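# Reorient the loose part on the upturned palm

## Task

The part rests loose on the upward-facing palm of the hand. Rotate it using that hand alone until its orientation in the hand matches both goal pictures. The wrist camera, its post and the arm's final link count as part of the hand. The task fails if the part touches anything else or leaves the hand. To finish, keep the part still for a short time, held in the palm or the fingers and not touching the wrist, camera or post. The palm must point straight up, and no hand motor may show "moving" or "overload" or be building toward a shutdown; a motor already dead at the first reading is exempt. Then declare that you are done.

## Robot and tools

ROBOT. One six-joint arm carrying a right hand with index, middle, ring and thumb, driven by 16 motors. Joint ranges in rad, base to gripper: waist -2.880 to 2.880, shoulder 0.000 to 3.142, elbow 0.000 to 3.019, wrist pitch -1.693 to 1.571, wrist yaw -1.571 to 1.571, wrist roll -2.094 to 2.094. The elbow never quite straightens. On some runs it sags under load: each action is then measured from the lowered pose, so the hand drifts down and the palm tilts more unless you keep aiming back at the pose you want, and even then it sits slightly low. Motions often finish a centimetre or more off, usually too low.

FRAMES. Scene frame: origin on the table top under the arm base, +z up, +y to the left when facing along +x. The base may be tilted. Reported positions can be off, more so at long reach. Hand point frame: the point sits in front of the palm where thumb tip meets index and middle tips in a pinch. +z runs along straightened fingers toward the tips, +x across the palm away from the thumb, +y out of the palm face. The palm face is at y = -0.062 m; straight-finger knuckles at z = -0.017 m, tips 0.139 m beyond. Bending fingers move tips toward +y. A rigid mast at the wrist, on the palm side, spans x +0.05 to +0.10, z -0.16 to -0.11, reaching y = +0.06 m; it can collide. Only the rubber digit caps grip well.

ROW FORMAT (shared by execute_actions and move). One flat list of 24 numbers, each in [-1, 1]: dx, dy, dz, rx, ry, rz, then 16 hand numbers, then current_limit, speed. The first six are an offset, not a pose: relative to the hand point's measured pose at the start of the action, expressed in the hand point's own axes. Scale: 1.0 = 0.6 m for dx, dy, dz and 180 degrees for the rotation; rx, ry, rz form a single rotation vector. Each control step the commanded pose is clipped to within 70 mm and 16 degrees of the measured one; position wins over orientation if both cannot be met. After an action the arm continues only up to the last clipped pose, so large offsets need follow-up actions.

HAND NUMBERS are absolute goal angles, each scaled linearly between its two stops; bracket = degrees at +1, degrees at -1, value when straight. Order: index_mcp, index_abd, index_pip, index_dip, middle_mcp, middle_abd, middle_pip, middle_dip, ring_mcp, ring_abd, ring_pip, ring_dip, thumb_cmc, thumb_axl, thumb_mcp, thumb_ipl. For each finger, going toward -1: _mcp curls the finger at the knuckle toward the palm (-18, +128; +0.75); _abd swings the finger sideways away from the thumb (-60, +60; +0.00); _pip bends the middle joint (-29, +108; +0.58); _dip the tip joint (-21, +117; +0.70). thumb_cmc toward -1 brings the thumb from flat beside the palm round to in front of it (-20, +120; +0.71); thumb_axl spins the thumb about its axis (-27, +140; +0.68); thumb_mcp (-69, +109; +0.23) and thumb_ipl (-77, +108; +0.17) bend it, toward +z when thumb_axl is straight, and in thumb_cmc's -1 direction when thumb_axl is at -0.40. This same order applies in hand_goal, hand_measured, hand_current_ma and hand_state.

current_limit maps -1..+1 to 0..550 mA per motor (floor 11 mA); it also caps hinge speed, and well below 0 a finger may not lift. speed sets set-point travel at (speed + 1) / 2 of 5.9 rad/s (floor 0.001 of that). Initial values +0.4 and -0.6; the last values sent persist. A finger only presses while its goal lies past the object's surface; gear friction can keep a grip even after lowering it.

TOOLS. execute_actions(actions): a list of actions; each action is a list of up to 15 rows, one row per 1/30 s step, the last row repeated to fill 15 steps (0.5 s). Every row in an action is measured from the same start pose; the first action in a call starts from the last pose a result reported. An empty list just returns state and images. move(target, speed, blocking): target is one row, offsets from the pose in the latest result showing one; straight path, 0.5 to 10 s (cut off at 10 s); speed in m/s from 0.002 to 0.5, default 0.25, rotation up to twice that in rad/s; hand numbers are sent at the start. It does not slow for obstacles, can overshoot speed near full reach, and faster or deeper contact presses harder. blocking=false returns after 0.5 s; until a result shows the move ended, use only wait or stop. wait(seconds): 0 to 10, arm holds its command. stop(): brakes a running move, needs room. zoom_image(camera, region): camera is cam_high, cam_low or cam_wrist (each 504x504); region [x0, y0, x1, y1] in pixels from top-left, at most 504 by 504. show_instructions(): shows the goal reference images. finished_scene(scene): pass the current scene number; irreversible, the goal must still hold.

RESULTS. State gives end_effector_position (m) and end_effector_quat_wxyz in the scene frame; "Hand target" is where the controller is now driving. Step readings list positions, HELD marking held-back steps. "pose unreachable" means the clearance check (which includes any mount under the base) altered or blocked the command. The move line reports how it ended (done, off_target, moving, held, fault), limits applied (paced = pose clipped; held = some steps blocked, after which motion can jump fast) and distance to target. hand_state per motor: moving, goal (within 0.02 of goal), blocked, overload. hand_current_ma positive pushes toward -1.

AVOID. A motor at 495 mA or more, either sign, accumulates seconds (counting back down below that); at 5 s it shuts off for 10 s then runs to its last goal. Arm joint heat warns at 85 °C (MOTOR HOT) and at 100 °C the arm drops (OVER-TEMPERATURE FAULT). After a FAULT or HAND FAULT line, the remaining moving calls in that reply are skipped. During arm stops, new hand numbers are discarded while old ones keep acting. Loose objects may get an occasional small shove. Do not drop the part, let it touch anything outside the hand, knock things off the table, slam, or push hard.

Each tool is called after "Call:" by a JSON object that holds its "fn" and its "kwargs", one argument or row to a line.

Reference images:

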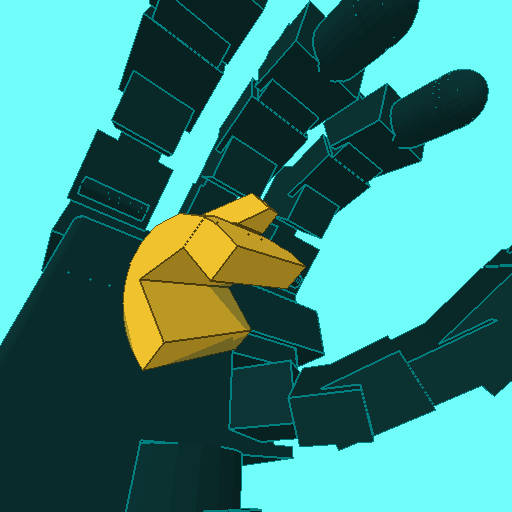

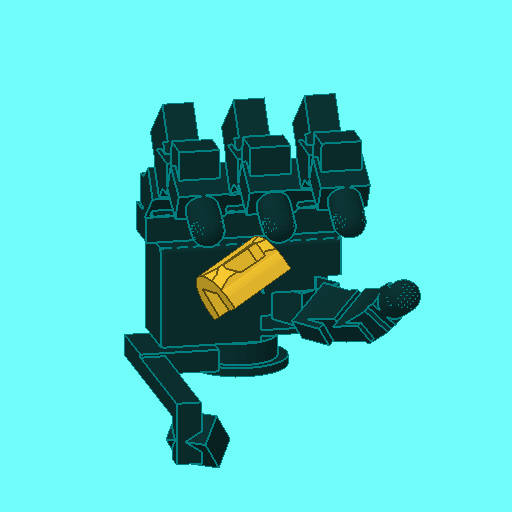

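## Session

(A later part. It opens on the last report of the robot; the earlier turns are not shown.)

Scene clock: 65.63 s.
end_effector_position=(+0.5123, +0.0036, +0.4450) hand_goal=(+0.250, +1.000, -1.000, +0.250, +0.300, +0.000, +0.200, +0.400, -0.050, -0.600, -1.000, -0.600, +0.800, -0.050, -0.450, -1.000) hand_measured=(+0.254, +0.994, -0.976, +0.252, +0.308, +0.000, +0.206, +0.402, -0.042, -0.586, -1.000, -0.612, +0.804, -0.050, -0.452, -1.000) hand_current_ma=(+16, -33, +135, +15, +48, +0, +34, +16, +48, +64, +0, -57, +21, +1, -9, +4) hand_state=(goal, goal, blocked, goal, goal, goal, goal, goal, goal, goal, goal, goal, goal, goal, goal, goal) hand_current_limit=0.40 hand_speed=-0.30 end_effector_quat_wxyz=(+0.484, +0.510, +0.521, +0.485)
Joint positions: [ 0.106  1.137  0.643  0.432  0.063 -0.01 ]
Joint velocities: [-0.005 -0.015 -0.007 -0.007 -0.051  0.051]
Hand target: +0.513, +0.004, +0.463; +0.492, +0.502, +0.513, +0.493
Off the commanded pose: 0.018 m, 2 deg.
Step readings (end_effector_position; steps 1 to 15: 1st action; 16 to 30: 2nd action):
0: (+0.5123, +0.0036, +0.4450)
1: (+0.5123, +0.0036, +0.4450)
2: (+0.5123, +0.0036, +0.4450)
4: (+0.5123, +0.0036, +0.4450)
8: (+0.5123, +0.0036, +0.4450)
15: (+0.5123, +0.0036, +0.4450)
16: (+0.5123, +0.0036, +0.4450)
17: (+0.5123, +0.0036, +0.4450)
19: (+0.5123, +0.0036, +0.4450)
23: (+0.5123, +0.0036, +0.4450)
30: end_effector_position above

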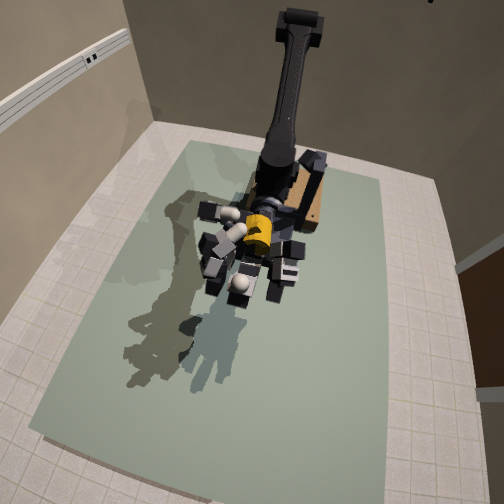

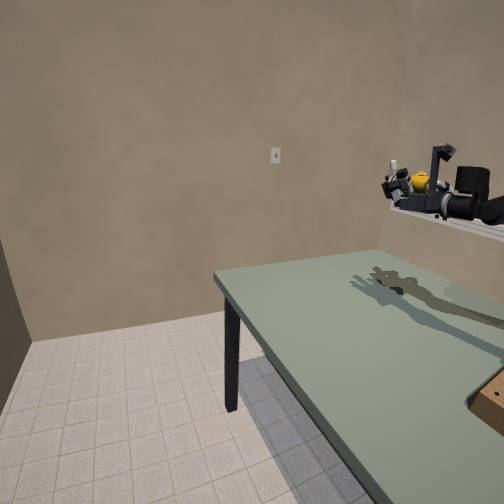

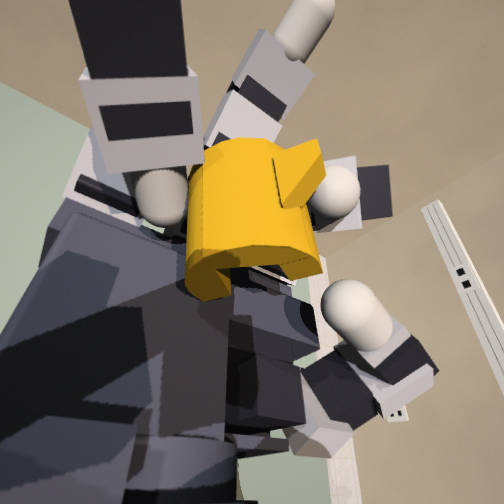

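Call:
{"fn": "execute_actions", "kwargs": {
  "actions": [
    [[0,0.03,0,-0.01,0,0,0.25,1,-1,0.25,0.3,0,0.2,0.4,-0.05,-0.6,-1,-0.6,0.7,0,-0.65,-0.75,0.4,-0.6]],
    [[0,0.03,0,-0.01,0,0,0.27,1,-0.97,0.25,0.3,0,0.2,0.4,-0.05,-0.6,-1,-0.6,0.55,0.05,-0.8,-0.5,0.4,-0.6]]
  ]
}}

Call:
{"fn": "zoom_image", "kwargs": {
  "camera": "cam_high",
  "region": [180,140,340,300]
}}

Scene clock: 67.83 s.
end_effector_position=(+0.5123, +0.0036, +0.4450) hand_goal=(+0.270, +1.000, -0.970, +0.250, +0.300, +0.000, +0.200, +0.400, -0.050, -0.600, -1.000, -0.600, +0.550, +0.050, -0.800, -0.500) hand_measured=(+0.274, +0.998, -0.970, +0.252, +0.310, +0.000, +0.206, +0.402, -0.042, -0.596, -1.000, -0.604, +0.550, +0.038, -0.794, -0.504) hand_current_ma=(+19, -12, +2, +11, +48, +0, +33, +15, +48, +17, +0, -25, +4, -68, +36, -33) hand_state=(goal, goal, goal, goal, goal, goal, goal, goal, goal, goal, goal, goal, goal, goal, goal, moving) hand_current_limit=0.40 hand_speed=-0.60 end_effector_quat_wxyz=(+0.484, +0.510, +0.521, +0.485)
Joint positions: [ 0.106  1.137  0.643  0.432  0.063 -0.01 ]
Joint velocities: [-0.015 -0.005 -0.017 -0.012  0.051 -0.007]
Hand target: +0.513, +0.004, +0.463; +0.492, +0.502, +0.513, +0.493
Off the commanded pose: 0.018 m, 2 deg.
Step readings (end_effector_position; steps 1 to 15: 1st action; 16 to 30: 2nd action):
0: (+0.5123, +0.0036, +0.4450)
1: (+0.5123, +0.0036, +0.4450)
2: (+0.5123, +0.0036, +0.4450)
4: (+0.5123, +0.0036, +0.4450)
8: (+0.5123, +0.0036, +0.4450)
15: (+0.5123, +0.0036, +0.4450)
16: (+0.5123, +0.0036, +0.4450)
17: (+0.5123, +0.0036, +0.4450)
19: (+0.5123, +0.0036, +0.4450)
23: (+0.5123, +0.0036, +0.4450)
30: end_effector_position above

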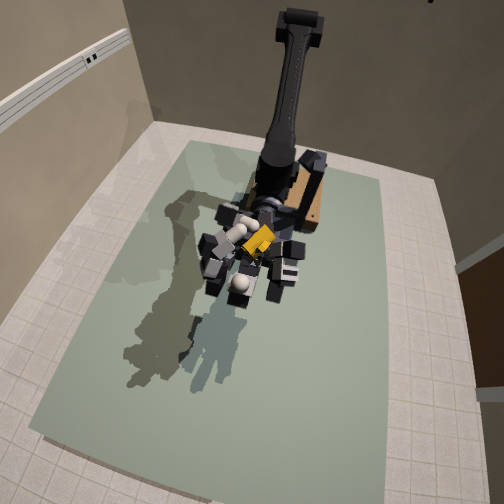

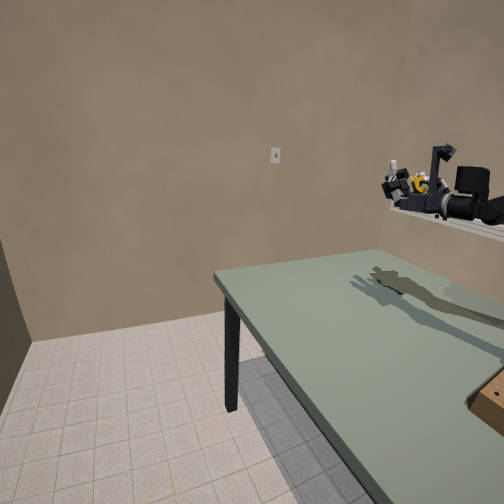

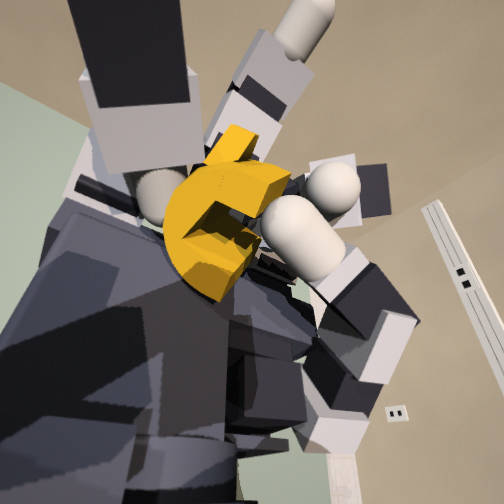

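Region (180, 140, 340, 300) of cam_high's 504x504 image, scaled by 3.150, with more detail than that image has.

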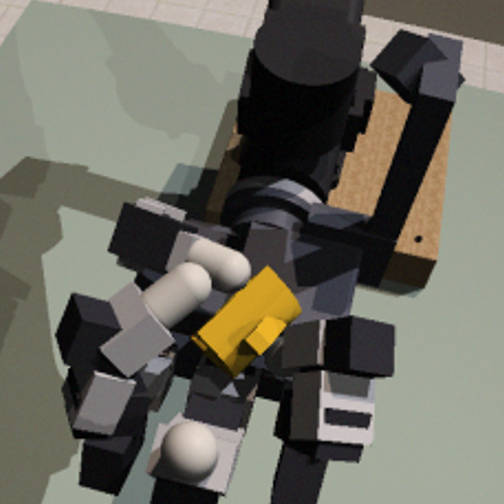

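Call:
{"fn": "execute_actions", "kwargs": {
  "actions": [
    [[0,0.03,0,-0.02,0,0,0.4,1,-0.6,0.25,0.05,0,0.3,0.5,-0.05,-0.65,-1,-0.6,0.5,0.05,-0.95,-0.4,0.4,-0.7]],
    [[0,0.03,0,-0.02,0,0,0.4,1,-0.6,0.25,-0.2,0,0.4,0.5,-0.05,-0.7,-1,-0.6,0.42,0.1,-1,-0.25,0.4,-0.7]]
  ]
}}

Call:
{"fn": "zoom_image", "kwargs": {
  "camera": "cam_high",
  "region": [180,140,340,300]
}}

Scene clock: 73.30 s.
end_effector_position=(+0.5066, +0.0031, +0.4633) hand_goal=(+0.400, +1.000, -0.600, +0.250, -0.200, +0.000, +0.400, +0.500, -0.050, -0.700, -1.000, -0.600, +0.420, +0.100, -1.000, -0.250) hand_measured=(+0.406, +0.998, -0.604, +0.252, -0.054, +0.000, +0.398, +0.498, -0.024, -0.684, -0.998, -0.622, +0.494, +0.034, -0.968, -0.284) hand_current_ma=(+29, -10, -16, +11, +385, +0, -8, -13, +144, +71, +6, -108, +382, -385, +213, -246) hand_state=(goal, goal, goal, goal, blocked, goal, goal, goal, blocked, goal, goal, blocked, blocked, blocked, blocked, blocked) hand_current_limit=0.40 hand_speed=-0.70 end_effector_quat_wxyz=(+0.502, +0.493, +0.501, +0.505)
Joint positions: [ 0.106  1.137  0.643  0.506  0.063 -0.01 ]
Joint velocities: [-0.005 -0.005 -0.007 -0.012 -0.051  0.037]
Hand target: +0.510, +0.003, +0.472; +0.509, +0.485, +0.495, +0.510
Off the commanded pose: 0.010 m, 1 deg.
Step readings (end_effector_position; steps 1 to 15: 1st action; 16 to 30: 2nd action):
0: (+0.5123, +0.0036, +0.4450)
1: (+0.5120, +0.0035, +0.4463)
2: (+0.5115, +0.0035, +0.4482)
4: (+0.5103, +0.0034, +0.4523)
8: (+0.5097, +0.0033, +0.4542)
15: (+0.5097, +0.0033, +0.4542)
16: (+0.5093, +0.0033, +0.4553)
17: (+0.5086, +0.0032, +0.4574)
19: (+0.5073, +0.0031, +0.4614)
23: (+0.5066, +0.0031, +0.4633)
30: end_effector_position above

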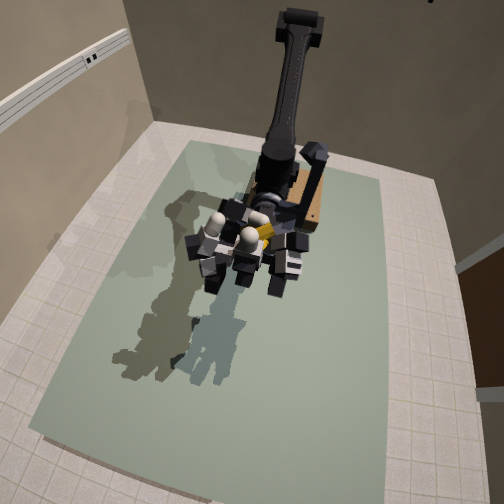

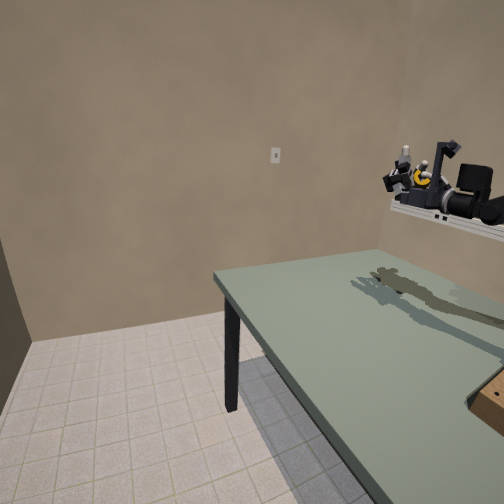

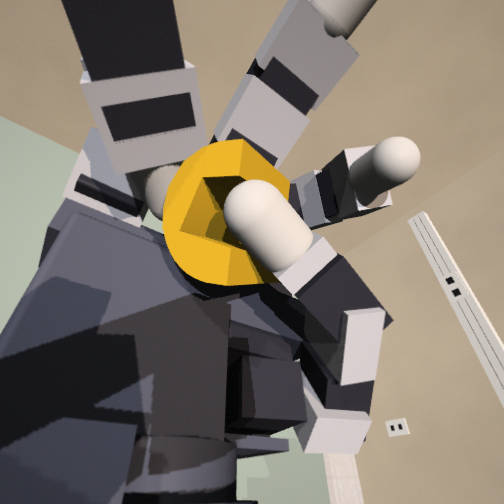

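Region (180, 140, 340, 300) of cam_high's 504x504 image, scaled by 3.150, with more detail than that image has.

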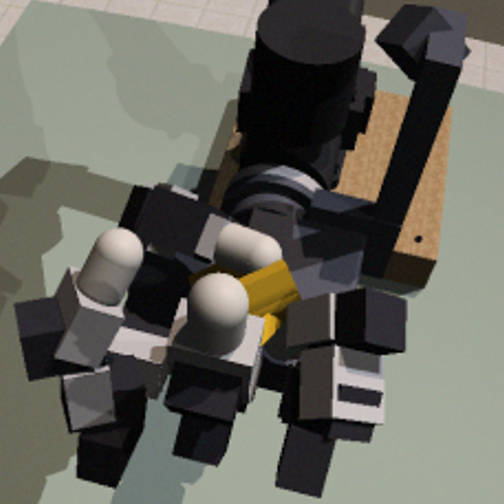

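Call:
{"fn": "execute_actions", "kwargs": {
  "actions": [
    [[0.0,0.018,0.005,-0.008,0,0,0.4,1,-0.6,0.25,-0.2,0,0.5,0.6,-0.05,-0.5,-1,-0.6,0.42,-0.05,-1,-0.4,0.4,-0.7]],
    [[0,0.018,0.005,-0.008,0,0,0.4,1,-0.6,0.25,-0.35,0,0.5,0.6,-0.05,-0.5,-1,-0.6,0.38,-0.05,-1,-0.45,0.4,-0.7]]
  ]
}}

Call:
{"fn": "zoom_image", "kwargs": {
  "camera": "cam_low",
  "region": [370,130,470,230]
}}

Scene clock: 76.00 s.
end_effector_position=(+0.5066, +0.0031, +0.4633) hand_goal=(+0.400, +1.000, -0.600, +0.250, -0.350, +0.000, +0.500, +0.600, -0.050, -0.500, -1.000, -0.600, +0.380, -0.050, -1.000, -0.450) hand_measured=(+0.406, +0.998, -0.604, +0.252, -0.340, +0.000, +0.498, +0.598, -0.040, -0.504, -1.000, -0.604, +0.410, -0.054, -0.988, -0.430) hand_current_ma=(+29, -10, -16, +11, +50, +0, -7, -13, +56, -18, +0, -17, +158, -21, +73, +147) hand_state=(goal, goal, goal, goal, goal, goal, goal, goal, goal, goal, goal, goal, blocked, goal, goal, blocked) hand_current_limit=0.40 hand_speed=-0.70 end_effector_quat_wxyz=(+0.502, +0.493, +0.501, +0.505)
Joint positions: [ 0.106  1.137  0.643  0.506  0.063 -0.01 ]
Joint velocities: [-0.005 -0.015 -0.012  0.007  0.022 -0.11 ]
Hand target: +0.509, +0.003, +0.474; +0.508, +0.486, +0.495, +0.511
Off the commanded pose: 0.011 m, 1 deg.
Step readings (end_effector_position; steps 1 to 15: 1st action; 16 to 30: 2nd action):
0: (+0.5066, +0.0031, +0.4633)
1: (+0.5066, +0.0031, +0.4633)
2: (+0.5066, +0.0031, +0.4633)
4: (+0.5066, +0.0031, +0.4633)
8: (+0.5066, +0.0031, +0.4633)
15: (+0.5066, +0.0031, +0.4633)
16: (+0.5066, +0.0031, +0.4633)
17: (+0.5066, +0.0031, +0.4633)
19: (+0.5066, +0.0031, +0.4633)
23: (+0.5066, +0.0031, +0.4633)
30: end_effector_position above

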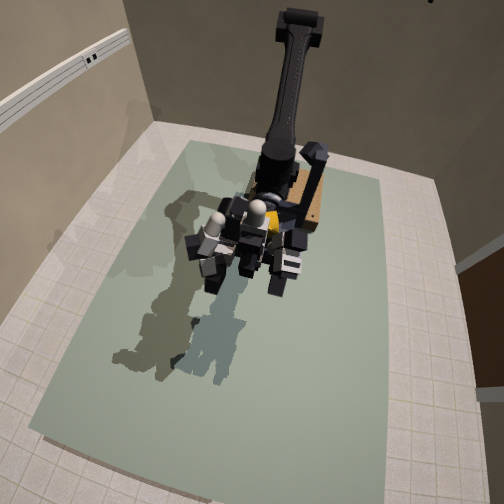

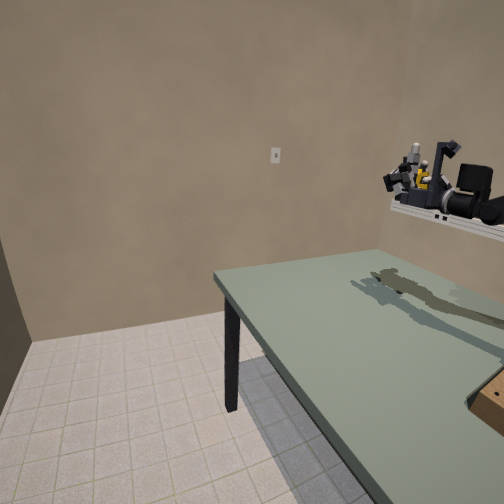

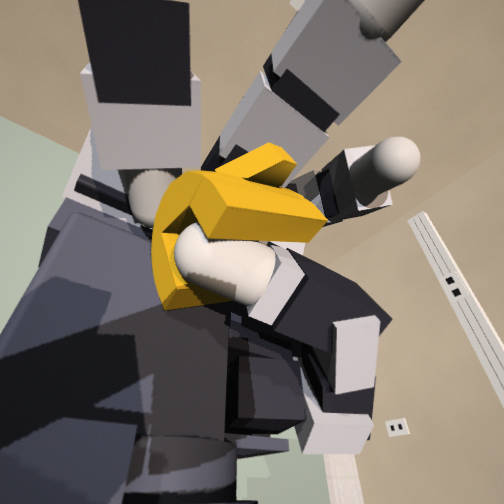

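Region (370, 130, 470, 230) of cam_low's 504x504 image, scaled by 5.040, with more detail than that image has.

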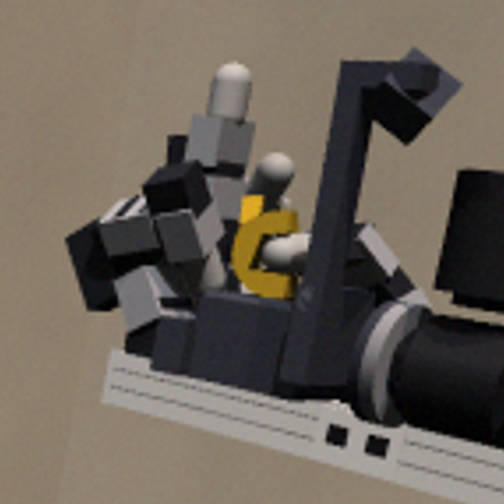

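Call:
{"fn": "execute_actions", "kwargs": {
  "actions": [
    [[0.0,0.018,0.005,-0.008,0,0,0.4,1,-0.6,0.25,0.1,0,0.58,0.7,-0.1,-0.5,-0.95,-0.45,0.38,-0.05,-1,-0.45,0.4,-0.6]],
    [[0.0,0.018,0.005,-0.008,0,0,0.4,1,-0.6,0.25,0.1,0,0.58,0.7,-0.1,-0.5,-0.95,-0.45,0.38,-0.05,-1,-0.45,0.4,-0.6]]
  ]
}}

Call:
{"fn": "zoom_image", "kwargs": {
  "camera": "cam_high",
  "region": [180,140,340,300]
}}

Call:
{"fn": "zoom_image", "kwargs": {
  "camera": "cam_low",
  "region": [370,130,470,230]
}}

Scene clock: 78.47 s.
end_effector_position=(+0.5066, +0.0031, +0.4633) hand_goal=(+0.400, +1.000, -0.600, +0.250, +0.100, +0.000, +0.580, +0.700, -0.100, -0.500, -0.950, -0.450, +0.380, -0.050, -1.000, -0.450) hand_measured=(+0.406, +0.998, -0.604, +0.252, +0.108, +0.000, +0.580, +0.698, -0.088, -0.500, -0.960, -0.476, +0.410, -0.062, -0.986, -0.438) hand_current_ma=(+29, -10, -16, +11, +40, +0, +0, -12, +64, -2, -53, -134, +158, -73, +86, +80) hand_state=(goal, goal, goal, goal, goal, goal, goal, goal, goal, goal, goal, blocked, blocked, goal, goal, goal) hand_current_limit=0.40 hand_speed=-0.60 end_effector_quat_wxyz=(+0.502, +0.493, +0.501, +0.505)
Joint positions: [ 0.106  1.137  0.643  0.506  0.063 -0.01 ]
Joint velocities: [-0.005 -0.024 -0.017 -0.022 -0.037 -0.051]
Hand target: +0.509, +0.003, +0.474; +0.508, +0.486, +0.495, +0.511
Off the commanded pose: 0.011 m, 1 deg.
Step readings (end_effector_position; steps 1 to 15: 1st action; 16 to 30: 2nd action):
0: (+0.5066, +0.0031, +0.4633)
1: (+0.5066, +0.0031, +0.4633)
2: (+0.5066, +0.0031, +0.4633)
4: (+0.5066, +0.0031, +0.4633)
8: (+0.5066, +0.0031, +0.4633)
15: (+0.5066, +0.0031, +0.4633)
16: (+0.5066, +0.0031, +0.4633)
17: (+0.5066, +0.0031, +0.4633)
19: (+0.5066, +0.0031, +0.4633)
23: (+0.5066, +0.0031, +0.4633)
30: end_effector_position above

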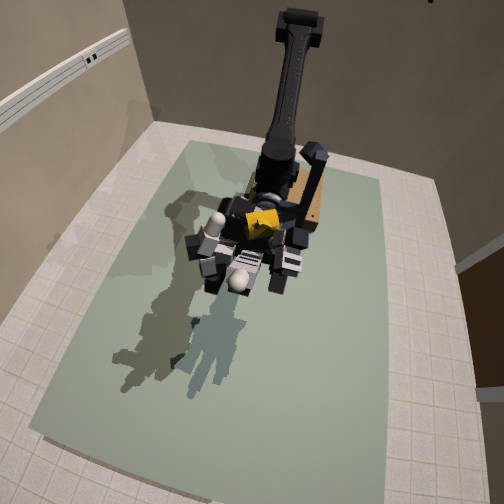

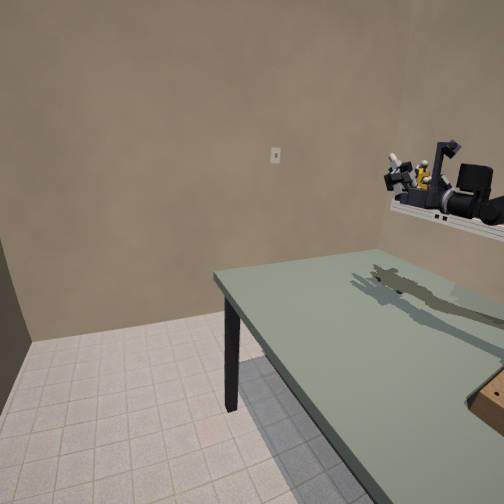

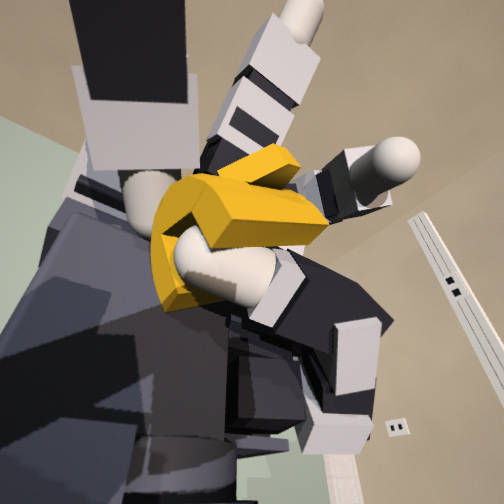

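Region (180, 140, 340, 300) of cam_high's 504x504 image, scaled by 3.150, with more detail than that image has.

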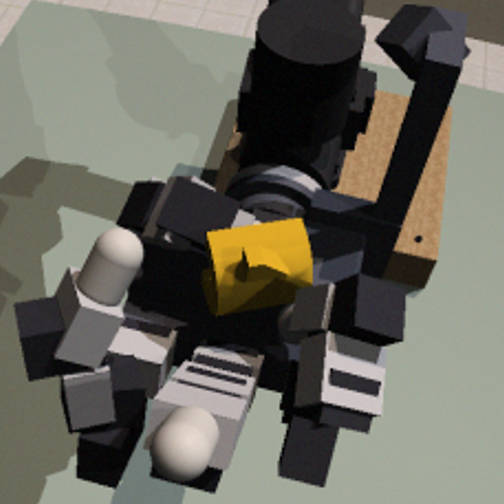

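Region (370, 130, 470, 230) of cam_low's 504x504 image, scaled by 5.040, with more detail than that image has.

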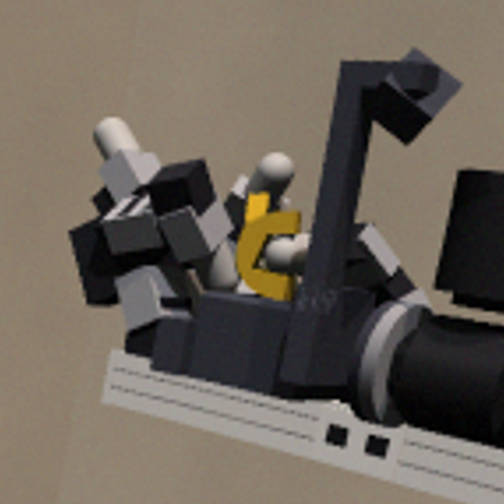

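Call:
{"fn": "execute_actions", "kwargs": {
  "actions": [
    [[0.0,0.018,0.005,-0.008,0,0,0.4,1,-0.6,0.25,0.1,0,0.58,0.7,-0.02,-0.5,-0.9,-0.33,0.43,-0.1,-1,-0.33,0.4,-0.8]],
    [[0.0,0.018,0.005,-0.008,0,0,0.4,1,-0.6,0.25,0.1,0,0.58,0.7,0.05,-0.5,-0.86,-0.22,0.45,-0.14,-1,-0.24,0.4,-0.8]]
  ]
}}

Call:
{"fn": "zoom_image", "kwargs": {
  "camera": "cam_high",
  "region": [180,140,340,300]
}}

Call:
{"fn": "zoom_image", "kwargs": {
  "camera": "cam_low",
  "region": [370,130,470,230]
}}

Scene clock: 81.53 s.
end_effector_position=(+0.5066, +0.0031, +0.4633) hand_goal=(+0.400, +1.000, -0.600, +0.250, +0.100, +0.000, +0.580, +0.700, +0.050, -0.500, -0.860, -0.220, +0.450, -0.140, -1.000, -0.240) hand_measured=(+0.406, +0.998, -0.604, +0.252, +0.108, +0.000, +0.580, +0.698, +0.058, -0.498, -0.872, -0.232, +0.448, -0.142, -1.000, -0.252) hand_current_ma=(+29, -10, -16, +11, +40, +0, +0, -12, +43, +6, -63, -66, -15, -11, +0, -83) hand_state=(goal, goal, goal, goal, goal, goal, goal, goal, goal, goal, goal, goal, goal, goal, goal, goal) hand_current_limit=0.40 hand_speed=-0.80 end_effector_quat_wxyz=(+0.502, +0.493, +0.501, +0.505)
Joint positions: [ 0.106  1.137  0.643  0.506  0.063 -0.01 ]
Joint velocities: [ 0.015  0.005 -0.007 -0.002  0.051  0.051]
Hand target: +0.509, +0.003, +0.474; +0.508, +0.486, +0.495, +0.511
Off the commanded pose: 0.011 m, 1 deg.
Step readings (end_effector_position; steps 1 to 15: 1st action; 16 to 30: 2nd action):
0: (+0.5066, +0.0031, +0.4633)
1: (+0.5066, +0.0031, +0.4633)
2: (+0.5066, +0.0031, +0.4633)
4: (+0.5066, +0.0031, +0.4633)
8: (+0.5066, +0.0031, +0.4633)
15: (+0.5066, +0.0031, +0.4633)
16: (+0.5066, +0.0031, +0.4633)
17: (+0.5066, +0.0031, +0.4633)
19: (+0.5066, +0.0031, +0.4633)
23: (+0.5066, +0.0031, +0.4633)
30: end_effector_position above

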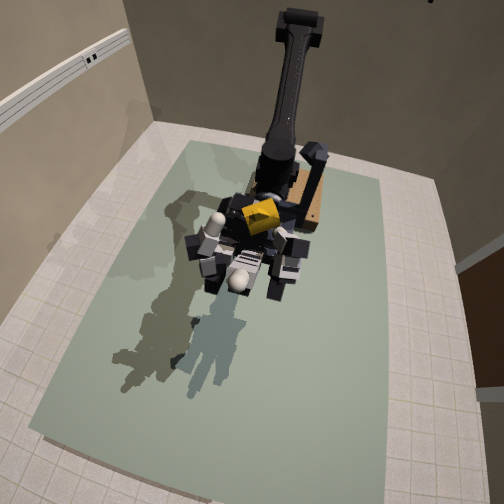

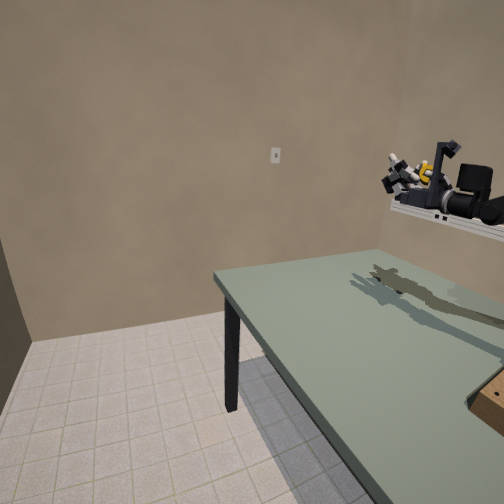

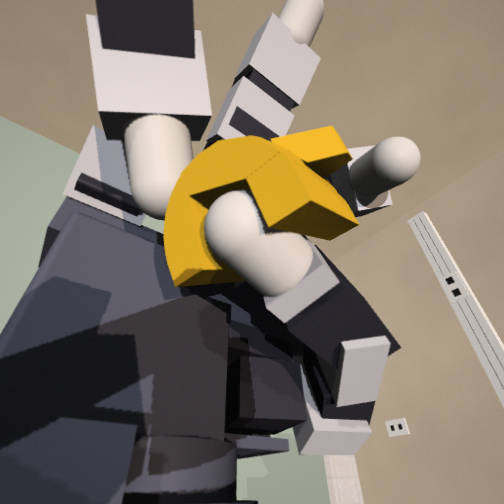

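Region (180, 140, 340, 300) of cam_high's 504x504 image, scaled by 3.150, with more detail than that image has.

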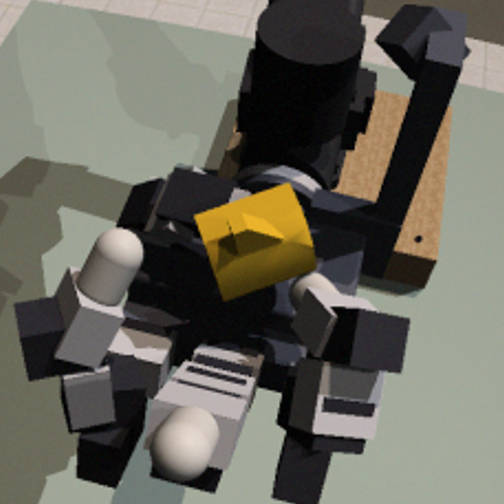

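Region (370, 130, 470, 230) of cam_low's 504x504 image, scaled by 5.040, with more detail than that image has.

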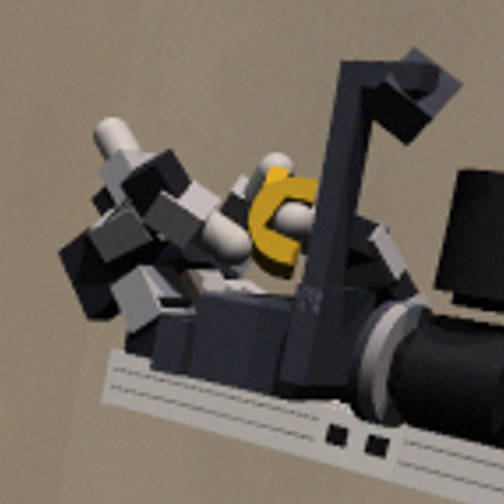

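Tilt obtained, rolled slightly under; lower the ring to roll back.

Call:
{"fn": "execute_actions", "kwargs": {
  "actions": [
    [[0.0,0.018,0.005,-0.008,0,0,0.4,1,-0.6,0.25,0.1,0,0.58,0.7,-0.07,-0.5,-0.86,-0.22,0.45,-0.12,-1,-0.26,0.4,-0.8]],
    [[0.0,0.018,0.005,-0.008,0,0,0.4,1,-0.6,0.25,0.1,0,0.58,0.7,-0.07,-0.5,-0.86,-0.22,0.45,-0.12,-1,-0.26,0.4,-0.8]]
  ]
}}

Call:
{"fn": "zoom_image", "kwargs": {
  "camera": "cam_high",
  "region": [180,140,340,300]
}}

Call:
{"fn": "zoom_image", "kwargs": {
  "camera": "cam_low",
  "region": [370,130,470,230]
}}

Scene clock: 84.00 s.
end_effector_position=(+0.5066, +0.0031, +0.4633) hand_goal=(+0.400, +1.000, -0.600, +0.250, +0.100, +0.000, +0.580, +0.700, -0.070, -0.500, -0.860, -0.220, +0.450, -0.120, -1.000, -0.260) hand_measured=(+0.406, +0.998, -0.602, +0.252, +0.108, +0.000, +0.580, +0.698, -0.058, -0.498, -0.870, -0.232, +0.460, -0.132, -0.998, -0.262) hand_current_ma=(+29, -10, -16, +11, +40, +0, +0, -12, +67, +11, -54, -66, +55, -74, +11, -12) hand_state=(goal, goal, goal, goal, goal, goal, goal, goal, goal, goal, goal, goal, goal, goal, goal, goal) hand_current_limit=0.40 hand_speed=-0.80 end_effector_quat_wxyz=(+0.502, +0.493, +0.501, +0.505)
Joint positions: [ 0.106  1.137  0.643  0.506  0.063 -0.01 ]
Joint velocities: [-0.005 -0.005 -0.007  0.012 -0.066 -0.022]
Hand target: +0.509, +0.003, +0.474; +0.508, +0.486, +0.495, +0.511
Off the commanded pose: 0.011 m, 1 deg.
Step readings (end_effector_position; steps 1 to 15: 1st action; 16 to 30: 2nd action):
0: (+0.5066, +0.0031, +0.4633)
1: (+0.5066, +0.0031, +0.4633)
2: (+0.5066, +0.0031, +0.4633)
4: (+0.5066, +0.0031, +0.4633)
8: (+0.5066, +0.0031, +0.4633)
15: (+0.5066, +0.0031, +0.4633)
16: (+0.5066, +0.0031, +0.4633)
17: (+0.5066, +0.0031, +0.4633)
19: (+0.5066, +0.0031, +0.4633)
23: (+0.5066, +0.0031, +0.4633)
30: end_effector_position above

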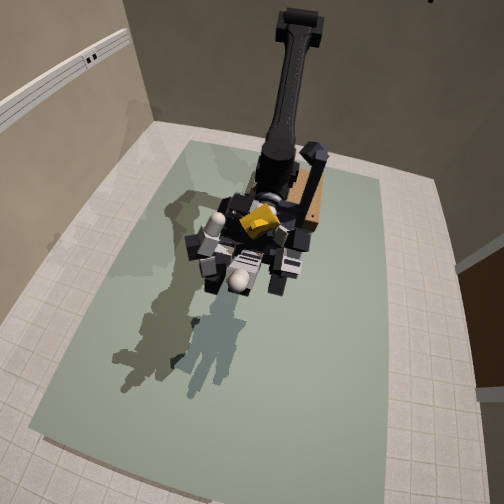

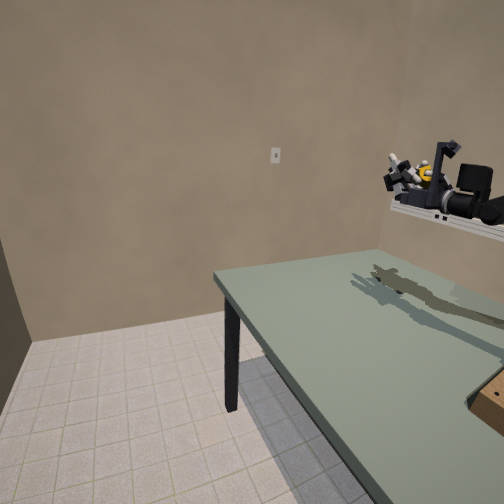

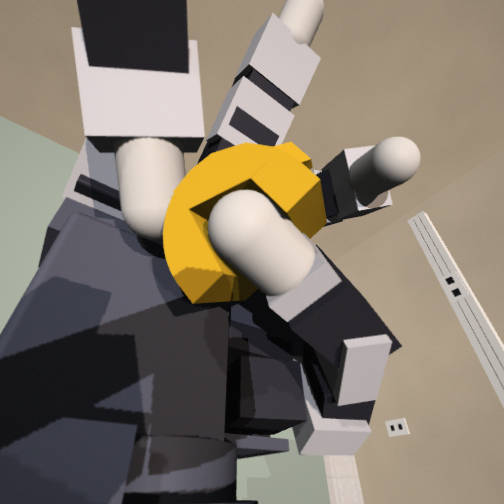

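Region (180, 140, 340, 300) of cam_high's 504x504 image, scaled by 3.150, with more detail than that image has.

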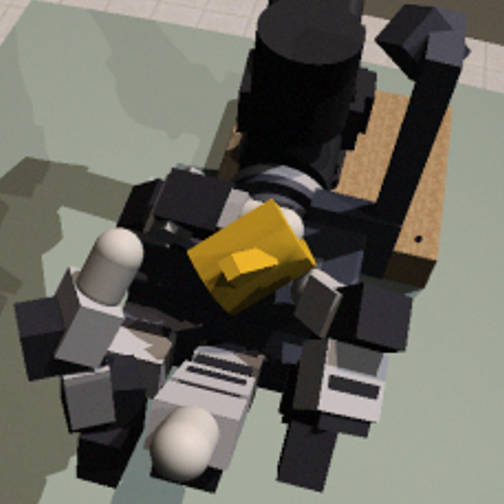

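Region (370, 130, 470, 230) of cam_low's 504x504 image, scaled by 5.040, with more detail than that image has.

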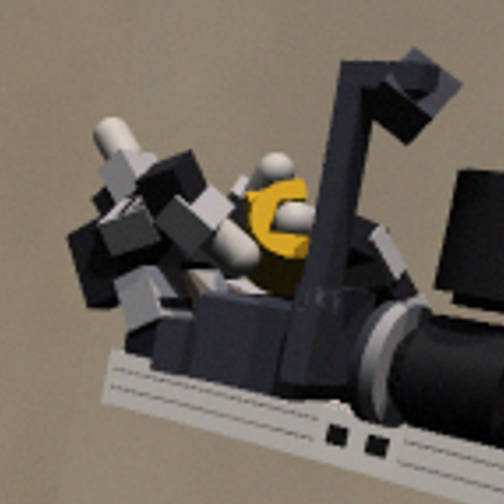

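Far end dropped; tilt now too large. Lower the near end.

Call:
{"fn": "execute_actions", "kwargs": {
  "actions": [
    [[0.0,0.018,0.005,-0.008,0,0,0.4,1,-0.6,0.25,0.1,0,0.58,0.7,-0.1,-0.5,-0.89,-0.29,0.43,-0.1,-1,-0.34,0.4,-0.8]],
    [[0.0,0.018,0.005,-0.008,0,0,0.4,1,-0.6,0.25,0.1,0,0.58,0.7,-0.1,-0.5,-0.89,-0.29,0.43,-0.1,-1,-0.34,0.4,-0.8]]
  ]
}}

Call:
{"fn": "zoom_image", "kwargs": {
  "camera": "cam_high",
  "region": [180,140,340,300]
}}

Call:
{"fn": "zoom_image", "kwargs": {
  "camera": "cam_low",
  "region": [370,130,470,230]
}}

Scene clock: 86.60 s.
end_effector_position=(+0.5066, +0.0031, +0.4633) hand_goal=(+0.400, +1.000, -0.600, +0.250, +0.100, +0.000, +0.580, +0.700, -0.100, -0.500, -0.890, -0.290, +0.430, -0.100, -1.000, -0.340) hand_measured=(+0.406, +0.998, -0.602, +0.252, +0.108, +0.000, +0.580, +0.698, -0.102, -0.498, -0.902, -0.294, +0.456, -0.112, -0.992, -0.324) hand_current_ma=(+29, -10, -16, +11, +40, +0, +0, -12, -10, +12, -62, -20, +133, -75, +54, +115) hand_state=(goal, goal, goal, goal, goal, goal, goal, goal, goal, goal, goal, goal, blocked, goal, goal, goal) hand_current_limit=0.40 hand_speed=-0.80 end_effector_quat_wxyz=(+0.502, +0.493, +0.501, +0.505)
Joint positions: [ 0.106  1.137  0.643  0.506  0.063 -0.01 ]
Joint velocities: [-0.015 -0.005 -0.012 -0.002  0.037 -0.007]
Hand target: +0.509, +0.003, +0.474; +0.508, +0.486, +0.495, +0.511
Off the commanded pose: 0.011 m, 1 deg.
Step readings (end_effector_position; steps 1 to 15: 1st action; 16 to 30: 2nd action):
0: (+0.5066, +0.0031, +0.4633)
1: (+0.5066, +0.0031, +0.4633)
2: (+0.5066, +0.0031, +0.4633)
4: (+0.5066, +0.0031, +0.4633)
8: (+0.5066, +0.0031, +0.4633)
15: (+0.5066, +0.0031, +0.4633)
16: (+0.5066, +0.0031, +0.4633)
17: (+0.5066, +0.0031, +0.4633)
19: (+0.5066, +0.0031, +0.4633)
23: (+0.5066, +0.0031, +0.4633)
30: end_effector_position above

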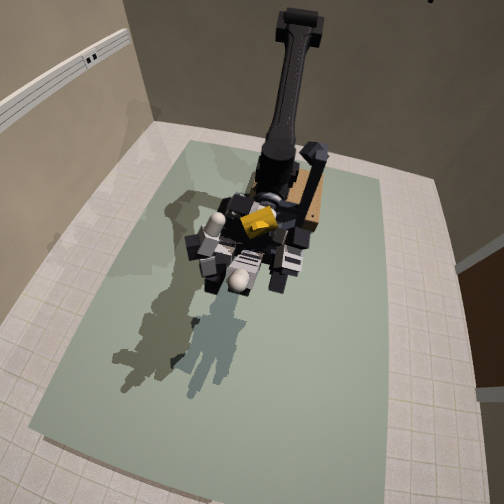

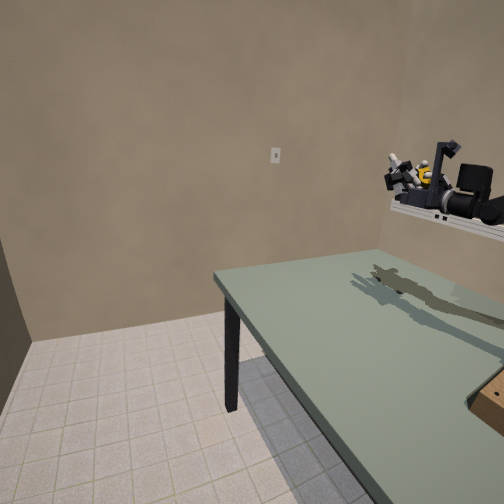

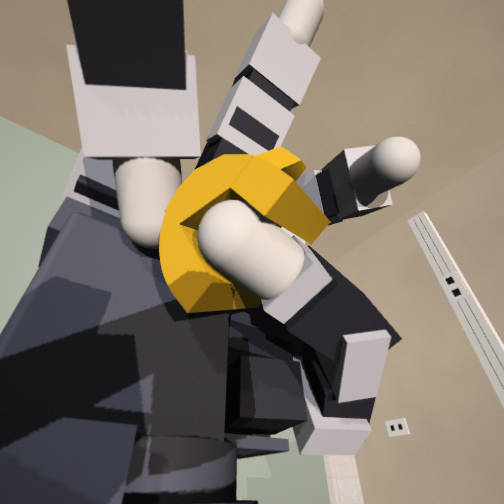

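Region (180, 140, 340, 300) of cam_high's 504x504 image, scaled by 3.150, with more detail than that image has.

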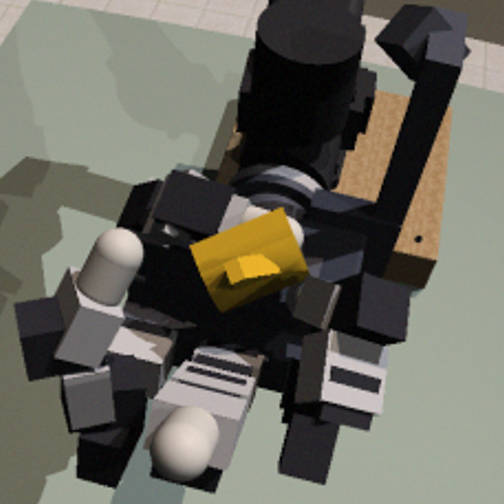

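Region (370, 130, 470, 230) of cam_low's 504x504 image, scaled by 5.040, with more detail than that image has.

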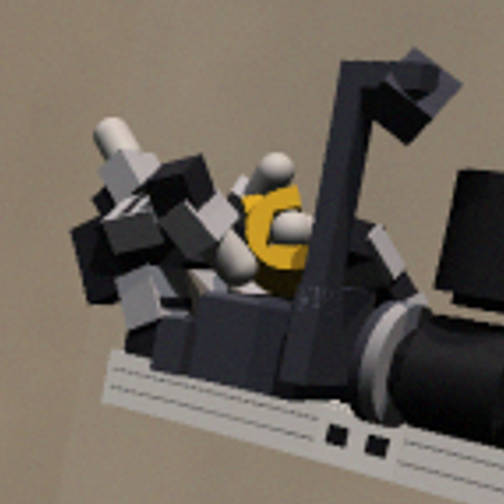

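Call:
{"fn": "execute_actions", "kwargs": {
  "actions": [
    [[0.0,0.018,0.005,-0.008,0,0,0.4,1,-0.6,0.25,0.1,0,0.58,0.7,-0.06,-0.5,-0.88,-0.27,0.43,-0.15,-1,-0.37,0.4,-0.8]],
    [[0.0,0.018,0.005,-0.008,0,0,0.4,1,-0.6,0.25,0.1,0,0.58,0.7,-0.06,-0.5,-0.88,-0.27,0.43,-0.15,-1,-0.37,0.4,-0.8]]
  ]
}}

Call:
{"fn": "zoom_image", "kwargs": {
  "camera": "cam_high",
  "region": [180,140,340,300]
}}

Call:
{"fn": "zoom_image", "kwargs": {
  "camera": "cam_low",
  "region": [370,130,470,230]
}}

Scene clock: 92.77 s.
end_effector_position=(+0.5066, +0.0031, +0.4633) hand_goal=(+0.400, +1.000, -0.600, +0.250, +0.100, +0.000, +0.580, +0.700, -0.060, -0.500, -0.880, -0.270, +0.430, -0.150, -1.000, -0.370) hand_measured=(+0.406, +0.998, -0.602, +0.252, +0.108, +0.000, +0.580, +0.698, -0.066, -0.496, -0.902, -0.284, +0.454, -0.148, -0.990, -0.364) hand_current_ma=(+29, -10, -16, +11, +40, +0, +0, -12, -36, +18, -112, -69, +121, +10, +67, +50) hand_state=(goal, goal, goal, goal, goal, goal, goal, goal, goal, goal, blocked, goal, blocked, goal, goal, goal) hand_current_limit=0.40 hand_speed=-0.80 end_effector_quat_wxyz=(+0.502, +0.493, +0.501, +0.505)
Joint positions: [ 0.106  1.137  0.643  0.506  0.063 -0.01 ]
Joint velocities: [ 0.015 -0.005 -0.002  0.007 -0.022 -0.022]
Hand target: +0.509, +0.003, +0.474; +0.508, +0.486, +0.495, +0.511
Off the commanded pose: 0.011 m, 1 deg.
Step readings (end_effector_position; steps 1 to 15: 1st action; 16 to 30: 2nd action):
0: (+0.5066, +0.0031, +0.4633)
1: (+0.5066, +0.0031, +0.4633)
2: (+0.5066, +0.0031, +0.4633)
4: (+0.5066, +0.0031, +0.4633)
8: (+0.5066, +0.0031, +0.4633)
15: (+0.5066, +0.0031, +0.4633)
16: (+0.5066, +0.0031, +0.4633)
17: (+0.5066, +0.0031, +0.4633)
19: (+0.5066, +0.0031, +0.4633)
23: (+0.5066, +0.0031, +0.4633)
30: end_effector_position above

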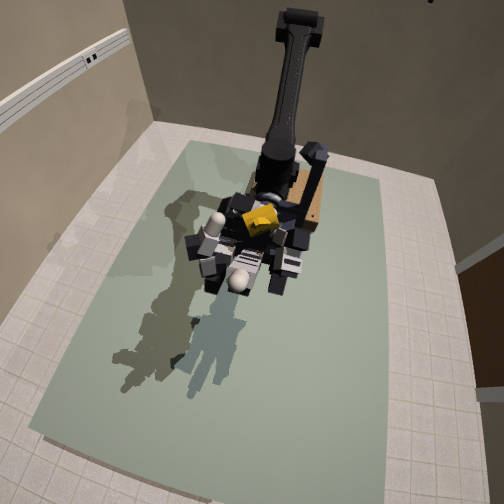

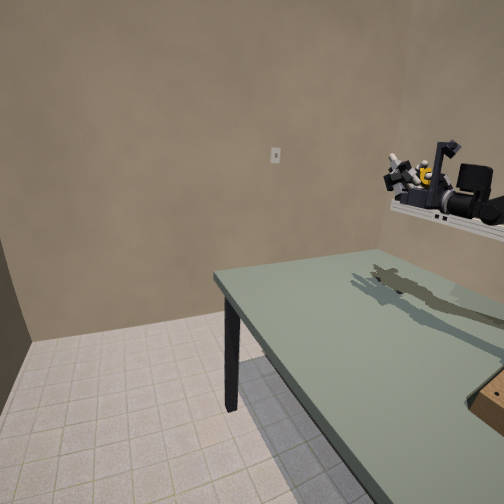

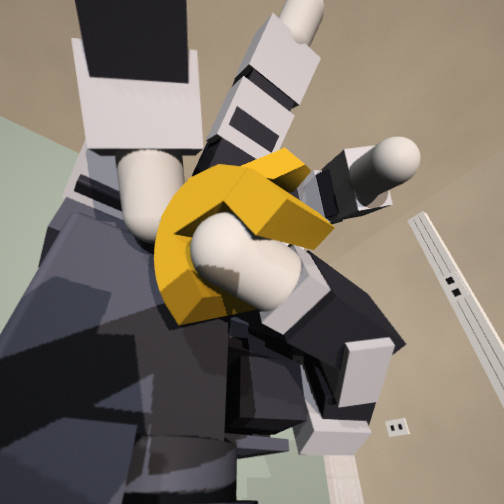

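Region (180, 140, 340, 300) of cam_high's 504x504 image, scaled by 3.150, with more detail than that image has.

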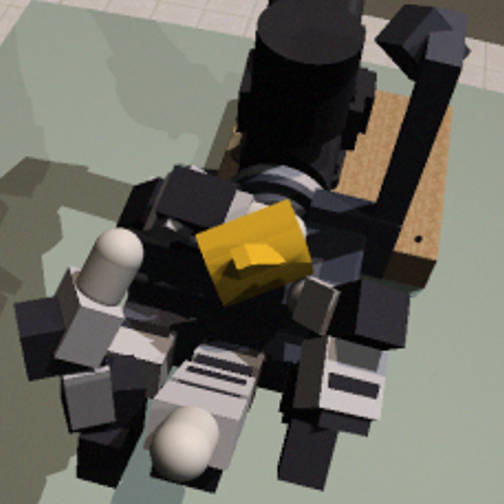

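Region (370, 130, 470, 230) of cam_low's 504x504 image, scaled by 5.040, with more detail than that image has.

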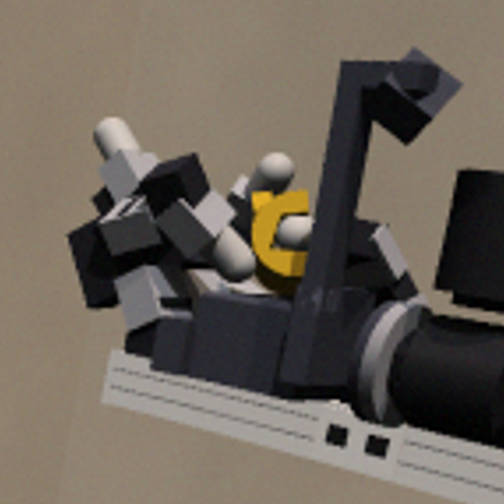

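Matches well.

Call:
{"fn": "finished_scene", "kwargs": {
  "scene": 1
}}

The scene is finished: the task was done.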